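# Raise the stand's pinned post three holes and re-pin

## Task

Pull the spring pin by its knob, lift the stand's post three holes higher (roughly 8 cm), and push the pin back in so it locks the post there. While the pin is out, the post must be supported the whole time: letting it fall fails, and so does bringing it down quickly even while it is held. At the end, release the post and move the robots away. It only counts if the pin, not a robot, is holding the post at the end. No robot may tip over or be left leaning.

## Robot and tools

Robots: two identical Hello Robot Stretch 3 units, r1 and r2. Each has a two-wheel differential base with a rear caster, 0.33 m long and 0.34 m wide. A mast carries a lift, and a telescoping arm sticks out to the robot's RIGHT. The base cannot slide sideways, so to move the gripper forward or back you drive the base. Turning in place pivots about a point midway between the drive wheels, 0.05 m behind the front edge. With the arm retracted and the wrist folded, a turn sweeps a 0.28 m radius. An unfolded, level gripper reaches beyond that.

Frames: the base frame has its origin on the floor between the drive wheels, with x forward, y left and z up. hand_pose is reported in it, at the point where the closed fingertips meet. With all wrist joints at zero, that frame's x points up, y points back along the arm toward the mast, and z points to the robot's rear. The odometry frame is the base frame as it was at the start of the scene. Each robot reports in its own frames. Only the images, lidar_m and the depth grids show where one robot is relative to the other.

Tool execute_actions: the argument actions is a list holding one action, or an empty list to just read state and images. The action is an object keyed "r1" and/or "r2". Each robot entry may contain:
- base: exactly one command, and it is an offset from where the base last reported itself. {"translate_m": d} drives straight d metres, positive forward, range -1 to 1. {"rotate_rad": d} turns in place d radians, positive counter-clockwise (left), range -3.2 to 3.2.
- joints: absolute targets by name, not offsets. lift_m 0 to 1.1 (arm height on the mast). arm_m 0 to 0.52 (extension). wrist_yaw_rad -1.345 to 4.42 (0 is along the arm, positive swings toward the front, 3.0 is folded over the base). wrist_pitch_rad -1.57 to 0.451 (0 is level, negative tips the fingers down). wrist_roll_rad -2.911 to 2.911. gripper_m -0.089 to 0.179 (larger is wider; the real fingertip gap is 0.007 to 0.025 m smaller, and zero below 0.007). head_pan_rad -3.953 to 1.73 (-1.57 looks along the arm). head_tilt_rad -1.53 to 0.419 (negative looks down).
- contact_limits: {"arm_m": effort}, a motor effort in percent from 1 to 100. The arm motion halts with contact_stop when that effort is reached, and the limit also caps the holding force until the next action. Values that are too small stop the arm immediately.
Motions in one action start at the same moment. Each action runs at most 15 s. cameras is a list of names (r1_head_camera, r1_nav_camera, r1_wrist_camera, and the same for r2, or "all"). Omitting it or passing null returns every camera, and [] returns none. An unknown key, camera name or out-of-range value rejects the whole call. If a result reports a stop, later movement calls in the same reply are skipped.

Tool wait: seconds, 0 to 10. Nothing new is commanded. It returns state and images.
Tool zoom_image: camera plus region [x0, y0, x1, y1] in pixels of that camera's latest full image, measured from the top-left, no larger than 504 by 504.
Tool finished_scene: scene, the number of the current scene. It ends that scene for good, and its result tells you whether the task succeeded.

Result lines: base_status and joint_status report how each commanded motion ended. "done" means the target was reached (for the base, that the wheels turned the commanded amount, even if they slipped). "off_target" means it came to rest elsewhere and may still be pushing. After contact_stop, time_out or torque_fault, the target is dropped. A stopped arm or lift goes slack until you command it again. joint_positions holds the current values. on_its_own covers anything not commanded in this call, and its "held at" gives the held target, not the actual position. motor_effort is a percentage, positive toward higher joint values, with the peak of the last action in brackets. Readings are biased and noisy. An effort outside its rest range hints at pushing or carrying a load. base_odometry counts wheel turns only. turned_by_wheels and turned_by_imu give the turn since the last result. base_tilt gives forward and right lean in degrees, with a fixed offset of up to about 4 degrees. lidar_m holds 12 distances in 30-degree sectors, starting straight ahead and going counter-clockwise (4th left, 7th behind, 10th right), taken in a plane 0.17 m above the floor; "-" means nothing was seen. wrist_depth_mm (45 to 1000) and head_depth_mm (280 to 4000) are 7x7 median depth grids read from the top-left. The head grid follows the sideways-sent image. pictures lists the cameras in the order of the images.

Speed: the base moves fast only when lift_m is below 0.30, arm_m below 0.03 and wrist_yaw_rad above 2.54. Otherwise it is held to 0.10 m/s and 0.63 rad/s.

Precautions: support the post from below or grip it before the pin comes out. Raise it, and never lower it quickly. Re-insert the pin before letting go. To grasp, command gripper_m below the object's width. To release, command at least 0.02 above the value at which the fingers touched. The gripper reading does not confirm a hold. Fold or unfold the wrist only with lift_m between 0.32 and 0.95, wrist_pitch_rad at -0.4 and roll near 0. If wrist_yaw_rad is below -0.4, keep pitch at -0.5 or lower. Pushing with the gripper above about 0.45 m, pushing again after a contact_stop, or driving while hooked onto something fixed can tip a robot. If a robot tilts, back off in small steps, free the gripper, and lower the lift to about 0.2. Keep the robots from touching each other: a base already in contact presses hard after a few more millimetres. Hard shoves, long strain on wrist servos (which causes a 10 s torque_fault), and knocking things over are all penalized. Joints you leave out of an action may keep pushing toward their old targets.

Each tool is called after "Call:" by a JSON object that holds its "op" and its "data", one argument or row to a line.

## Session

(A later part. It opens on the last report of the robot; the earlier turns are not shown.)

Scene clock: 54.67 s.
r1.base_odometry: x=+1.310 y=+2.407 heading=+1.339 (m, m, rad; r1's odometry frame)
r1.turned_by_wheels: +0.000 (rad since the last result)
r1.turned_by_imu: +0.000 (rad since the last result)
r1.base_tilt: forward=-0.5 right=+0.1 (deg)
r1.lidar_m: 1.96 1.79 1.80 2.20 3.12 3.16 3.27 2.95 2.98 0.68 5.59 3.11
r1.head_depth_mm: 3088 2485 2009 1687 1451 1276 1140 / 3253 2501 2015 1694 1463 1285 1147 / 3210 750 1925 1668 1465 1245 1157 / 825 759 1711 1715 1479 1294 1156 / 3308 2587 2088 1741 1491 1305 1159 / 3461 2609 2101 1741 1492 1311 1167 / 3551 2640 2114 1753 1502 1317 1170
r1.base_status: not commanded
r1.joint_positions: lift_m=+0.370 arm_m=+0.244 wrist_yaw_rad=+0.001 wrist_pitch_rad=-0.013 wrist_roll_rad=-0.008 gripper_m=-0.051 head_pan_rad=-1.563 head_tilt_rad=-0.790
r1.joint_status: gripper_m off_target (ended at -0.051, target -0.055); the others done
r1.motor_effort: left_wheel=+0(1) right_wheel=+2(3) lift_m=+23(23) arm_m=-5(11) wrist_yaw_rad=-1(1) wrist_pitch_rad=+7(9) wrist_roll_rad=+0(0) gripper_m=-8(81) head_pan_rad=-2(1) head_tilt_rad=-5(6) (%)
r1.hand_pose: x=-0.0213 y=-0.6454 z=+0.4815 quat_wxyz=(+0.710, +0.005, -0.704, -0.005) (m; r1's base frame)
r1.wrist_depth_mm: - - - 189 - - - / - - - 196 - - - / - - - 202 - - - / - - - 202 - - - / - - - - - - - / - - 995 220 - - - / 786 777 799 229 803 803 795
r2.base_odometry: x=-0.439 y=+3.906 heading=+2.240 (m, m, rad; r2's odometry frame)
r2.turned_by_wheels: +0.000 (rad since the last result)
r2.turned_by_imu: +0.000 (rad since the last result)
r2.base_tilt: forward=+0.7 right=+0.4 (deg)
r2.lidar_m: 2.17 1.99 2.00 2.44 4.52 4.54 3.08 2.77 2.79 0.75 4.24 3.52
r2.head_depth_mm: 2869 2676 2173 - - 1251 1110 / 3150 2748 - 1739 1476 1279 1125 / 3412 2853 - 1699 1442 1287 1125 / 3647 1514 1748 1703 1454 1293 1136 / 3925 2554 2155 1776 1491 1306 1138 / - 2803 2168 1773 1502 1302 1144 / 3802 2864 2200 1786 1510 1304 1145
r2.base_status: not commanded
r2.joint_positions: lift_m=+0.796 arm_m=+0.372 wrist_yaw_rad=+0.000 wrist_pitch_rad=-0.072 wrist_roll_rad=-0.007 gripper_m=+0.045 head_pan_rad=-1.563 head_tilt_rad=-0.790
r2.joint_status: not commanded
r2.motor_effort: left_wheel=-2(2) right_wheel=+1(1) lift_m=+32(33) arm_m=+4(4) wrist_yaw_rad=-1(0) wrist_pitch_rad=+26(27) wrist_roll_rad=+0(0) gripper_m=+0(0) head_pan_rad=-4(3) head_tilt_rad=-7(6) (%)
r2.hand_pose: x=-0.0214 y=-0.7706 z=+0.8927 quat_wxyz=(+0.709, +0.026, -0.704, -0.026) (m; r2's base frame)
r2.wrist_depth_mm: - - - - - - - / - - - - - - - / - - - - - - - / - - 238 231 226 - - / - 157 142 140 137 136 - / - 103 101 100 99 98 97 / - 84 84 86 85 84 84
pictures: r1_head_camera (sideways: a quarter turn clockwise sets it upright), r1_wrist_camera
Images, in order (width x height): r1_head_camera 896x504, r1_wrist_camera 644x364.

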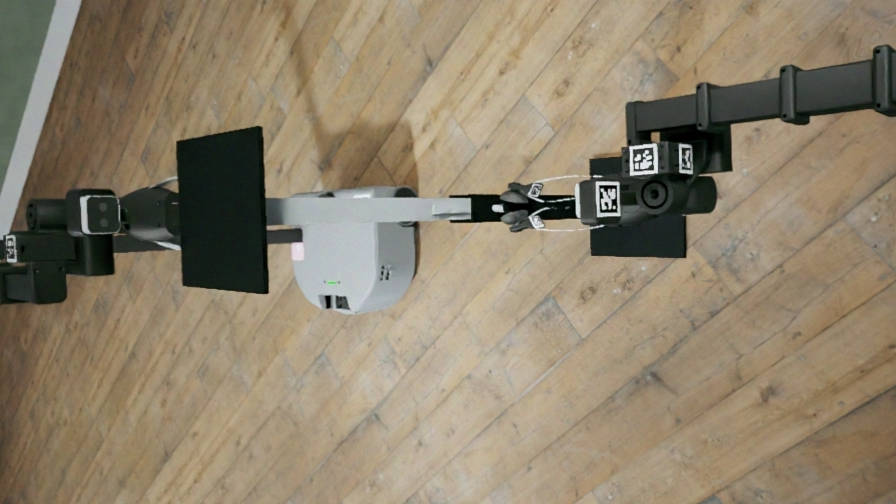

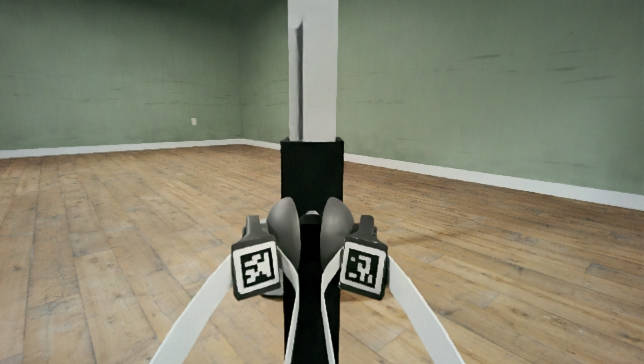

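Call:
{"op": "execute_actions", "data": {
  "actions": [
    {"r1":{"joints":{"gripper_m":-0.03}},"r2":{"joints":{"lift_m":0.82}}}
  ],
  "cameras": ["r1_wrist_camera"]
}}

Scene clock: 55.97 s.
r1.base_odometry: x=+1.310 y=+2.407 heading=+1.339 (m, m, rad; r1's odometry frame)
r1.turned_by_wheels: +0.000 (rad since the last result)
r1.turned_by_imu: +0.000 (rad since the last result)
r1.base_tilt: forward=-0.5 right=+0.1 (deg)
r1.lidar_m: 1.97 1.79 1.80 2.20 3.11 3.15 3.26 2.94 2.99 0.68 5.56 3.09
r1.head_depth_mm: 3092 2479 2004 1680 1456 1274 1138 / 3271 2502 2024 1699 1465 1275 1145 / 3169 744 1944 1672 1465 1244 1150 / 815 755 1757 1710 1481 1296 1157 / 3309 2618 2081 1731 1494 1305 1158 / 3427 2614 2100 1749 1498 1315 1164 / 3528 2640 2109 1765 1506 1322 1168
r1.base_status: not commanded
r1.joint_positions: lift_m=+0.370 arm_m=+0.244 wrist_yaw_rad=+0.000 wrist_pitch_rad=-0.013 wrist_roll_rad=-0.008 gripper_m=-0.029 head_pan_rad=-1.563 head_tilt_rad=-0.790
r1.joint_status: all done
r1.motor_effort: left_wheel=-1(1) right_wheel=+4(4) lift_m=+22(22) arm_m=-3(5) wrist_yaw_rad=+0(1) wrist_pitch_rad=+7(7) wrist_roll_rad=+0(0) gripper_m=-20(54) head_pan_rad=-2(2) head_tilt_rad=-7(6) (%)
r1.hand_pose: x=-0.0214 y=-0.6451 z=+0.4815 quat_wxyz=(+0.710, +0.005, -0.704, -0.005) (m; r1's base frame)
r1.wrist_depth_mm: - - - 190 - - - / - - - 197 - - - / - - - 202 - - - / - - - 202 - - - / - - - - - - - / - - - 221 - - - / 791 781 795 479 804 797 806
r2.base_odometry: x=-0.439 y=+3.906 heading=+2.240 (m, m, rad; r2's odometry frame)
r2.turned_by_wheels: +0.000 (rad since the last result)
r2.turned_by_imu: +0.000 (rad since the last result)
r2.base_tilt: forward=+0.5 right=+0.4 (deg)
r2.lidar_m: 2.18 1.99 2.01 2.44 4.51 4.56 3.09 2.78 2.79 0.75 4.22 3.49
r2.head_depth_mm: 2903 2697 2162 - - 1262 1105 / 3163 2921 - 1715 1472 1277 1121 / 3425 2960 - 1706 1443 1289 1126 / 3655 1527 1761 1706 1454 1288 1137 / 3901 2576 2148 1768 1495 1294 1140 / 3990 2812 2166 1779 1498 1303 1144 / 3812 2822 2196 1781 1506 1299 1149
r2.base_status: not commanded
r2.joint_positions: lift_m=+0.819 arm_m=+0.372 wrist_yaw_rad=+0.000 wrist_pitch_rad=-0.139 wrist_roll_rad=-0.014 gripper_m=+0.045 head_pan_rad=-1.563 head_tilt_rad=-0.790
r2.joint_status: all done
r2.on_its_own: wrist_pitch_rad is at rest, and its effort (+51) is outside its rest range (-20 to +32)
r2.motor_effort: left_wheel=+0(2) right_wheel=+0(2) lift_m=+41(41) arm_m=-1(4) wrist_yaw_rad=+0(1) wrist_pitch_rad=+51(52) wrist_roll_rad=+4(5) gripper_m=+0(0) head_pan_rad=-3(3) head_tilt_rad=-7(7) (%)
r2.hand_pose: x=-0.0214 y=-0.7675 z=+0.8983 quat_wxyz=(+0.710, +0.050, -0.700, -0.049) (m; r2's base frame)
r2.wrist_depth_mm: - - - - - - - / - - - - - - - / - - - - - - - / - - 215 211 210 - - / - 155 144 142 141 140 - / - 109 108 107 107 106 - / 91 87 87 87 87 89 88
pictures: r1_wrist_camera
Images, in order (width x height): r1_wrist_camera 644x364.

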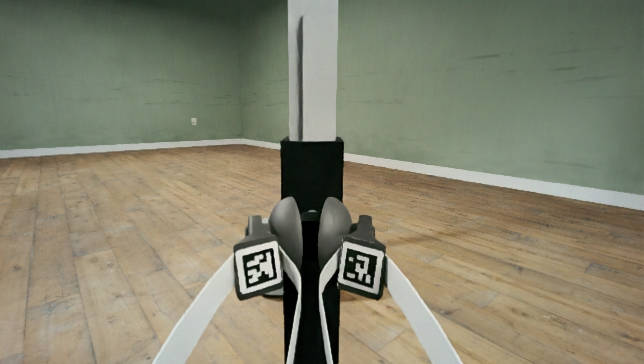

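Call:
{"op": "execute_actions", "data": {
  "actions": [
    {"r1":{"joints":{"gripper_m":0.045}},"r2":{"joints":{"lift_m":0.79}}}
  ],
  "cameras": []
}}

Call:
{"op": "execute_actions", "data": {
  "actions": [
    {"r1":{"joints":{"arm_m":0.266}},"r2":{"joints":{"lift_m":0.805}}}
  ],
  "cameras": ["r1_wrist_camera"]
}}

Call:
{"op": "execute_actions", "data": {
  "actions": [
    {"r1":{"joints":{"gripper_m":-0.06}},"r2":{"joints":{"lift_m":0.812}}}
  ],
  "cameras": ["r1_wrist_camera"]
}}

Call:
{"op": "execute_actions", "data": {
  "actions": [
    {"r1":{"joints":{"arm_m":0.250}}}
  ],
  "cameras": ["r1_wrist_camera","r1_head_camera"]
}}

Scene clock: 57.70 s.
r1.base_odometry: x=+1.310 y=+2.407 heading=+1.339 (m, m, rad; r1's odometry frame)
r1.turned_by_wheels: +0.000 (rad since the last result)
r1.turned_by_imu: +0.000 (rad since the last result)
r1.base_tilt: forward=-0.4 right=+0.2 (deg)
r1.lidar_m: 1.97 1.79 1.80 2.19 3.12 3.12 3.26 2.95 2.98 0.68 5.56 3.10
r1.head_depth_mm: 3088 2465 2000 1682 1447 1272 1143 / 3254 2523 2020 1698 1461 1277 1143 / 3291 748 1926 1676 1469 1249 1148 / 851 757 1714 1705 1478 1293 1155 / 3262 2602 2070 1743 1486 1304 1159 / 3514 2631 2102 1746 1498 1314 1166 / 3528 2661 2121 1761 1513 1320 1172
r1.base_status: not commanded
r1.joint_positions: lift_m=+0.370 arm_m=+0.244 wrist_yaw_rad=+0.000 wrist_pitch_rad=-0.016 wrist_roll_rad=-0.008 gripper_m=+0.045 head_pan_rad=-1.563 head_tilt_rad=-0.790
r1.joint_status: all done
r1.motor_effort: left_wheel=-1(1) right_wheel=+4(4) lift_m=+22(22) arm_m=-3(3) wrist_yaw_rad=+0(1) wrist_pitch_rad=+9(9) wrist_roll_rad=+0(0) gripper_m=+1(88) head_pan_rad=-2(2) head_tilt_rad=-6(6) (%)
r1.hand_pose: x=-0.0214 y=-0.6450 z=+0.4807 quat_wxyz=(+0.710, +0.006, -0.704, -0.006) (m; r1's base frame)
r1.wrist_depth_mm: - - - 190 - - - / - - - 196 - - - / - - - 201 - - - / - - - 203 - - - / - - - 205 - - - / - - 942 219 983 - - / 783 780 788 230 783 789 804
r2.base_odometry: x=-0.439 y=+3.906 heading=+2.240 (m, m, rad; r2's odometry frame)
r2.turned_by_wheels: +0.000 (rad since the last result)
r2.turned_by_imu: -0.001 (rad since the last result)
r2.base_tilt: forward=+0.7 right=+0.3 (deg)
r2.lidar_m: 2.17 1.99 2.00 2.44 4.51 4.53 3.08 2.78 2.79 0.75 4.23 3.51
r2.head_depth_mm: 2881 2691 2179 - - 1252 1115 / 3150 2727 - 1736 1468 1279 1131 / 3465 2892 - 1708 1452 1284 1131 / 3630 1508 1756 1704 1457 1294 1136 / 3952 2572 2170 1771 1505 1291 1140 / - 2816 2172 1773 1503 1300 1141 / 3766 2826 2185 1789 1510 1304 1148
r2.base_status: not commanded
r2.joint_positions: lift_m=+0.790 arm_m=+0.372 wrist_yaw_rad=+0.000 wrist_pitch_rad=-0.050 wrist_roll_rad=-0.010 gripper_m=+0.045 head_pan_rad=-1.563 head_tilt_rad=-0.790
r2.joint_status: all done
r2.motor_effort: left_wheel=-1(1) right_wheel=+1(0) lift_m=+18(38) arm_m=-1(1) wrist_yaw_rad=+0(0) wrist_pitch_rad=+18(51) wrist_roll_rad=+2(4) gripper_m=-1(1) head_pan_rad=-4(4) head_tilt_rad=-6(7) (%)
r2.hand_pose: x=-0.0214 y=-0.7718 z=+0.8921 quat_wxyz=(+0.711, +0.018, -0.703, -0.018) (m; r2's base frame)
r2.wrist_depth_mm: - - - - - - - / - - - - - - - / - - - - - - - / - - - 238 234 - - / - 154 139 137 134 133 - / - 98 97 96 95 94 93 / - 83 83 156 - - -
pictures: none
No camera images: the call's "cameras" was empty. Leave "cameras" out to get every camera's image.

Scene clock: 58.77 s.
r1.base_odometry: x=+1.310 y=+2.407 heading=+1.339 (m, m, rad; r1's odometry frame)
r1.turned_by_wheels: +0.000 (rad since the last result)
r1.turned_by_imu: +0.000 (rad since the last result)
r1.base_tilt: forward=-0.4 right=+0.1 (deg)
r1.lidar_m: 1.97 1.79 1.80 2.20 3.12 3.13 3.26 2.95 2.98 0.68 5.57 3.11
r1.head_depth_mm: 3087 2493 2005 1688 1447 1275 1140 / 3265 2498 2011 1700 1486 1259 1133 / 3188 747 1931 1670 1498 1248 1151 / 830 755 1707 1717 1486 1294 1155 / 3346 2584 2080 1738 1487 1302 1158 / 3500 2621 2101 1749 1504 1313 1169 / 3528 2652 2126 1769 1511 1316 1172
r1.base_status: not commanded
r1.joint_positions: lift_m=+0.370 arm_m=+0.266 wrist_yaw_rad=+0.000 wrist_pitch_rad=-0.016 wrist_roll_rad=-0.008 gripper_m=+0.045 head_pan_rad=-1.563 head_tilt_rad=-0.790
r1.joint_status: all done
r1.motor_effort: left_wheel=-1(1) right_wheel=+3(4) lift_m=+22(22) arm_m=+3(2) wrist_yaw_rad=+0(0) wrist_pitch_rad=+9(9) wrist_roll_rad=+0(0) gripper_m=+1(0) head_pan_rad=-2(1) head_tilt_rad=-6(6) (%)
r1.hand_pose: x=-0.0214 y=-0.6664 z=+0.4806 quat_wxyz=(+0.710, +0.006, -0.704, -0.006) (m; r1's base frame)
r1.wrist_depth_mm: - - - 170 - - - / - - - 175 - - - / - - - 181 - - - / - - - 180 - - - / - - - 183 - - - / - - 917 194 982 - - / 772 788 785 203 791 807 796
r2.base_odometry: x=-0.439 y=+3.906 heading=+2.240 (m, m, rad; r2's odometry frame)
r2.turned_by_wheels: +0.000 (rad since the last result)
r2.turned_by_imu: +0.000 (rad since the last result)
r2.base_tilt: forward=+0.6 right=+0.3 (deg)
r2.lidar_m: 2.17 1.99 2.00 2.45 4.52 4.51 3.10 2.77 2.80 0.75 4.26 3.51
r2.head_depth_mm: 2886 2665 2159 - - 1255 1104 / 3154 2825 - 1721 1471 1278 1132 / 3472 2886 - 1706 1450 1286 1131 / 3666 1521 1725 1703 1456 1288 1135 / 3915 2586 2151 1778 1499 1296 1142 / 3923 2815 2165 1787 1505 1299 1150 / 3745 2844 2199 1796 1514 1301 1146
r2.base_status: not commanded
r2.joint_positions: lift_m=+0.804 arm_m=+0.372 wrist_yaw_rad=+0.000 wrist_pitch_rad=-0.094 wrist_roll_rad=-0.010 gripper_m=+0.045 head_pan_rad=-1.563 head_tilt_rad=-0.790
r2.joint_status: all done
r2.on_its_own: wrist_pitch_rad is at rest, and its effort (+34) is outside its rest range (-20 to +32)
r2.motor_effort: left_wheel=-1(1) right_wheel=+1(0) lift_m=+34(35) arm_m=-1(1) wrist_yaw_rad=-1(1) wrist_pitch_rad=+34(35) wrist_roll_rad=+2(2) gripper_m=+1(1) head_pan_rad=-3(4) head_tilt_rad=-6(7) (%)
r2.hand_pose: x=-0.0214 y=-0.7699 z=+0.8949 quat_wxyz=(+0.710, +0.034, -0.702, -0.033) (m; r2's base frame)
r2.wrist_depth_mm: - - - - - - - / - - - - - - - / - - - - - - - / - - 231 225 223 - - / - 157 144 141 140 139 - / - 106 104 103 102 101 106 / 91 86 86 85 85 85 87
pictures: r1_wrist_camera
Images, in order (width x height): r1_wrist_camera 644x364.

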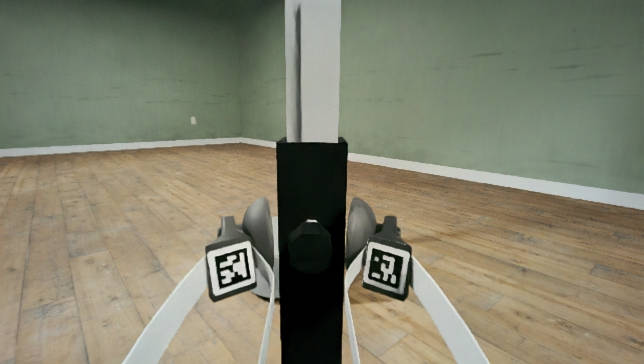

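Scene clock: 60.30 s.
r1.base_odometry: x=+1.310 y=+2.407 heading=+1.339 (m, m, rad; r1's odometry frame)
r1.turned_by_wheels: +0.000 (rad since the last result)
r1.turned_by_imu: +0.000 (rad since the last result)
r1.base_tilt: forward=-0.4 right=+0.1 (deg)
r1.lidar_m: 1.97 1.78 1.80 2.21 3.11 3.16 3.26 2.94 2.98 0.68 5.59 3.10
r1.head_depth_mm: 3111 2458 1999 1680 1452 1274 1139 / 3245 2518 2030 1697 1486 1262 1137 / 3169 744 1938 1675 1497 1243 1152 / 836 753 1754 1709 1487 1291 1153 / 3347 2618 2092 1743 1489 1302 1161 / 3470 2590 2096 1753 1500 1314 1166 / 3488 2641 2124 1759 1506 1323 1173
r1.base_status: not commanded
r1.joint_positions: lift_m=+0.370 arm_m=+0.266 wrist_yaw_rad=-0.003 wrist_pitch_rad=-0.017 wrist_roll_rad=-0.008 gripper_m=-0.058 head_pan_rad=-1.563 head_tilt_rad=-0.790
r1.joint_status: all done
r1.motor_effort: left_wheel=-1(2) right_wheel=+3(4) lift_m=+22(22) arm_m=+3(3) wrist_yaw_rad=+4(4) wrist_pitch_rad=+10(10) wrist_roll_rad=+0(0) gripper_m=-37(100) head_pan_rad=-3(2) head_tilt_rad=-7(6) (%)
r1.hand_pose: x=-0.0223 y=-0.6664 z=+0.4805 quat_wxyz=(+0.710, +0.005, -0.704, -0.007) (m; r1's base frame)
r1.wrist_depth_mm: - - - 170 - - - / - - - 176 - - - / - - - 181 - - - / - - - 180 - - - / - - - 153 - - - / - - 952 195 - - - / 776 782 785 206 796 803 804
r2.base_odometry: x=-0.439 y=+3.906 heading=+2.240 (m, m, rad; r2's odometry frame)
r2.turned_by_wheels: +0.000 (rad since the last result)
r2.turned_by_imu: +0.000 (rad since the last result)
r2.base_tilt: forward=+0.6 right=+0.1 (deg)
r2.lidar_m: 2.17 1.99 2.00 2.44 4.51 4.56 3.08 2.77 2.79 0.75 4.24 3.49
r2.head_depth_mm: 2897 2677 2178 - - 1250 1104 / 3172 2823 - 1722 1475 1279 1130 / 3380 2934 - 1708 1438 1278 1133 / 3676 1528 1714 1720 1459 1296 1134 / 3983 2580 2152 1779 1499 1295 1142 / 3951 2808 2169 1784 1499 1304 1141 / 3796 2827 2186 1793 1512 1306 1147
r2.base_status: not commanded
r2.joint_positions: lift_m=+0.811 arm_m=+0.372 wrist_yaw_rad=+0.000 wrist_pitch_rad=-0.113 wrist_roll_rad=-0.010 gripper_m=+0.045 head_pan_rad=-1.563 head_tilt_rad=-0.790
r2.joint_status: all done
r2.on_its_own: wrist_pitch_rad is at rest, and its effort (+42) is outside its rest range (-20 to +32)
r2.motor_effort: left_wheel=-1(1) right_wheel=+1(1) lift_m=+35(35) arm_m=-1(1) wrist_yaw_rad=+0(1) wrist_pitch_rad=+42(42) wrist_roll_rad=+2(2) gripper_m=+0(1) head_pan_rad=-3(4) head_tilt_rad=-7(6) (%)
r2.hand_pose: x=-0.0214 y=-0.7690 z=+0.8973 quat_wxyz=(+0.710, +0.040, -0.702, -0.040) (m; r2's base frame)
r2.wrist_depth_mm: - - - - - - - / - - - - - - - / - - - - - - - / - - 227 221 218 - - / - 158 145 143 141 140 - / - 108 107 106 105 104 - / 90 86 88 87 87 86 86
pictures: r1_wrist_camera
Images, in order (width x height): r1_wrist_camera 644x364.

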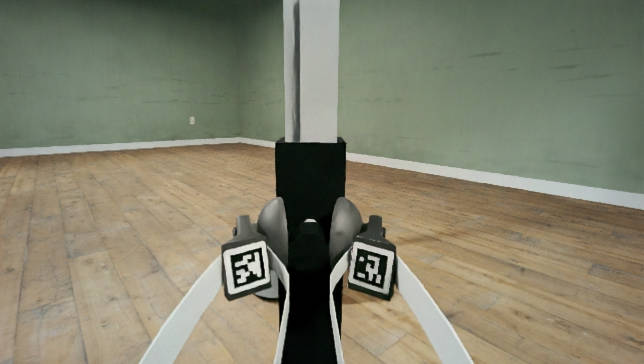

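Scene clock: 61.27 s.
r1.base_odometry: x=+1.310 y=+2.407 heading=+1.339 (m, m, rad; r1's odometry frame)
r1.turned_by_wheels: +0.000 (rad since the last result)
r1.turned_by_imu: +0.000 (rad since the last result)
r1.base_tilt: forward=-0.4 right=+0.2 (deg)
r1.lidar_m: 1.97 1.79 1.80 2.20 3.12 3.14 3.26 2.95 2.99 0.68 5.58 3.10
r1.head_depth_mm: 3067 2457 2007 1683 1450 1270 1141 / 3242 2502 2002 1702 1467 1294 1143 / 3162 736 1932 1674 1498 1247 1148 / 836 743 1756 1712 1474 1295 1155 / 3243 2589 2078 1726 1493 1303 1162 / 3501 2610 2088 1756 1500 1306 1165 / 3479 2626 2105 1765 1501 1321 1171
r1.base_status: not commanded
r1.joint_positions: lift_m=+0.370 arm_m=+0.251 wrist_yaw_rad=+0.000 wrist_pitch_rad=-0.011 wrist_roll_rad=-0.008 gripper_m=-0.055 head_pan_rad=-1.563 head_tilt_rad=-0.790
r1.joint_status: all done
r1.motor_effort: left_wheel=+0(1) right_wheel=+1(4) lift_m=+22(22) arm_m=-7(12) wrist_yaw_rad=+0(4) wrist_pitch_rad=+6(10) wrist_roll_rad=+0(0) gripper_m=-33(37) head_pan_rad=-2(3) head_tilt_rad=-6(6) (%)
r1.hand_pose: x=-0.0213 y=-0.6517 z=+0.4820 quat_wxyz=(+0.710, +0.004, -0.704, -0.004) (m; r1's base frame)
r1.wrist_depth_mm: - - - 184 - - - / - - - 190 - - - / - - - 197 - - - / - - - 195 - - - / - - - 161 - - - / - - - 210 - - - / 794 798 807 220 803 807 807
r2.base_odometry: x=-0.439 y=+3.906 heading=+2.240 (m, m, rad; r2's odometry frame)
r2.turned_by_wheels: +0.000 (rad since the last result)
r2.turned_by_imu: +0.000 (rad since the last result)
r2.base_tilt: forward=+0.6 right=+0.1 (deg)
r2.lidar_m: 2.17 1.99 2.01 2.44 4.52 4.56 3.09 2.78 2.79 0.75 4.24 3.52
r2.head_depth_mm: 2883 2699 2161 - - 1256 1105 / 3206 2834 - 1707 1470 1276 1127 / 3446 2912 - 1702 1447 1292 1132 / 3659 1518 1716 1704 1465 1295 1132 / 3951 2604 2157 1765 1498 1291 1137 / 3992 2835 2152 1778 1511 1303 1145 / 3817 2810 2186 1790 1510 1306 1147
r2.base_status: not commanded
r2.joint_positions: lift_m=+0.811 arm_m=+0.372 wrist_yaw_rad=+0.000 wrist_pitch_rad=-0.101 wrist_roll_rad=-0.010 gripper_m=+0.045 head_pan_rad=-1.563 head_tilt_rad=-0.790
r2.joint_status: not commanded
r2.on_its_own: wrist_pitch_rad is at rest, and its effort (+37) is outside its rest range (-20 to +32)
r2.motor_effort: left_wheel=-1(1) right_wheel=+1(1) lift_m=+34(35) arm_m=-1(1) wrist_yaw_rad=+0(0) wrist_pitch_rad=+37(41) wrist_roll_rad=+2(2) gripper_m=-1(1) head_pan_rad=-4(4) head_tilt_rad=-6(7) (%)
r2.hand_pose: x=-0.0214 y=-0.7696 z=+0.9003 quat_wxyz=(+0.710, +0.036, -0.702, -0.036) (m; r2's base frame)
r2.wrist_depth_mm: - - - - - - - / - - - - - - - / - - - - - - - / - - 228 224 221 - - / - 158 144 142 140 139 - / - 106 105 104 103 102 107 / 86 87 87 86 85 85 86
pictures: r1_head_camera (sideways: a quarter turn clockwise sets it upright), r1_wrist_camera
Images, in order (width x height): r1_head_camera 896x504, r1_wrist_camera 644x364.

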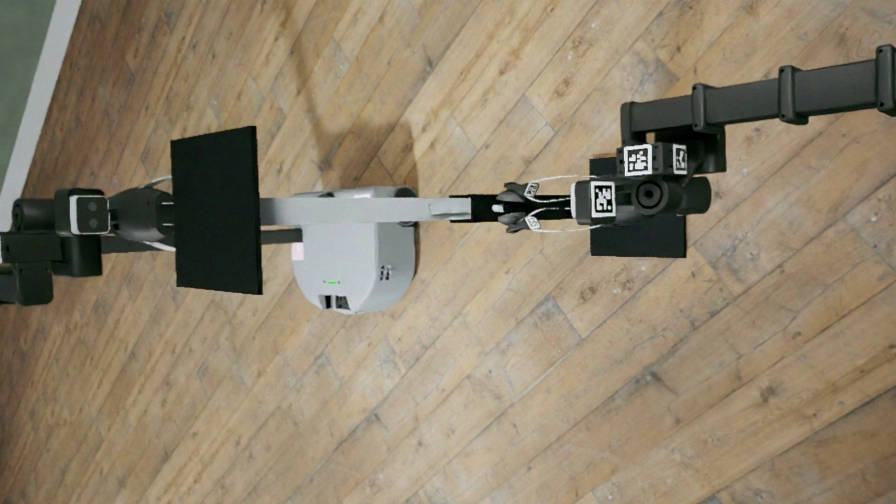

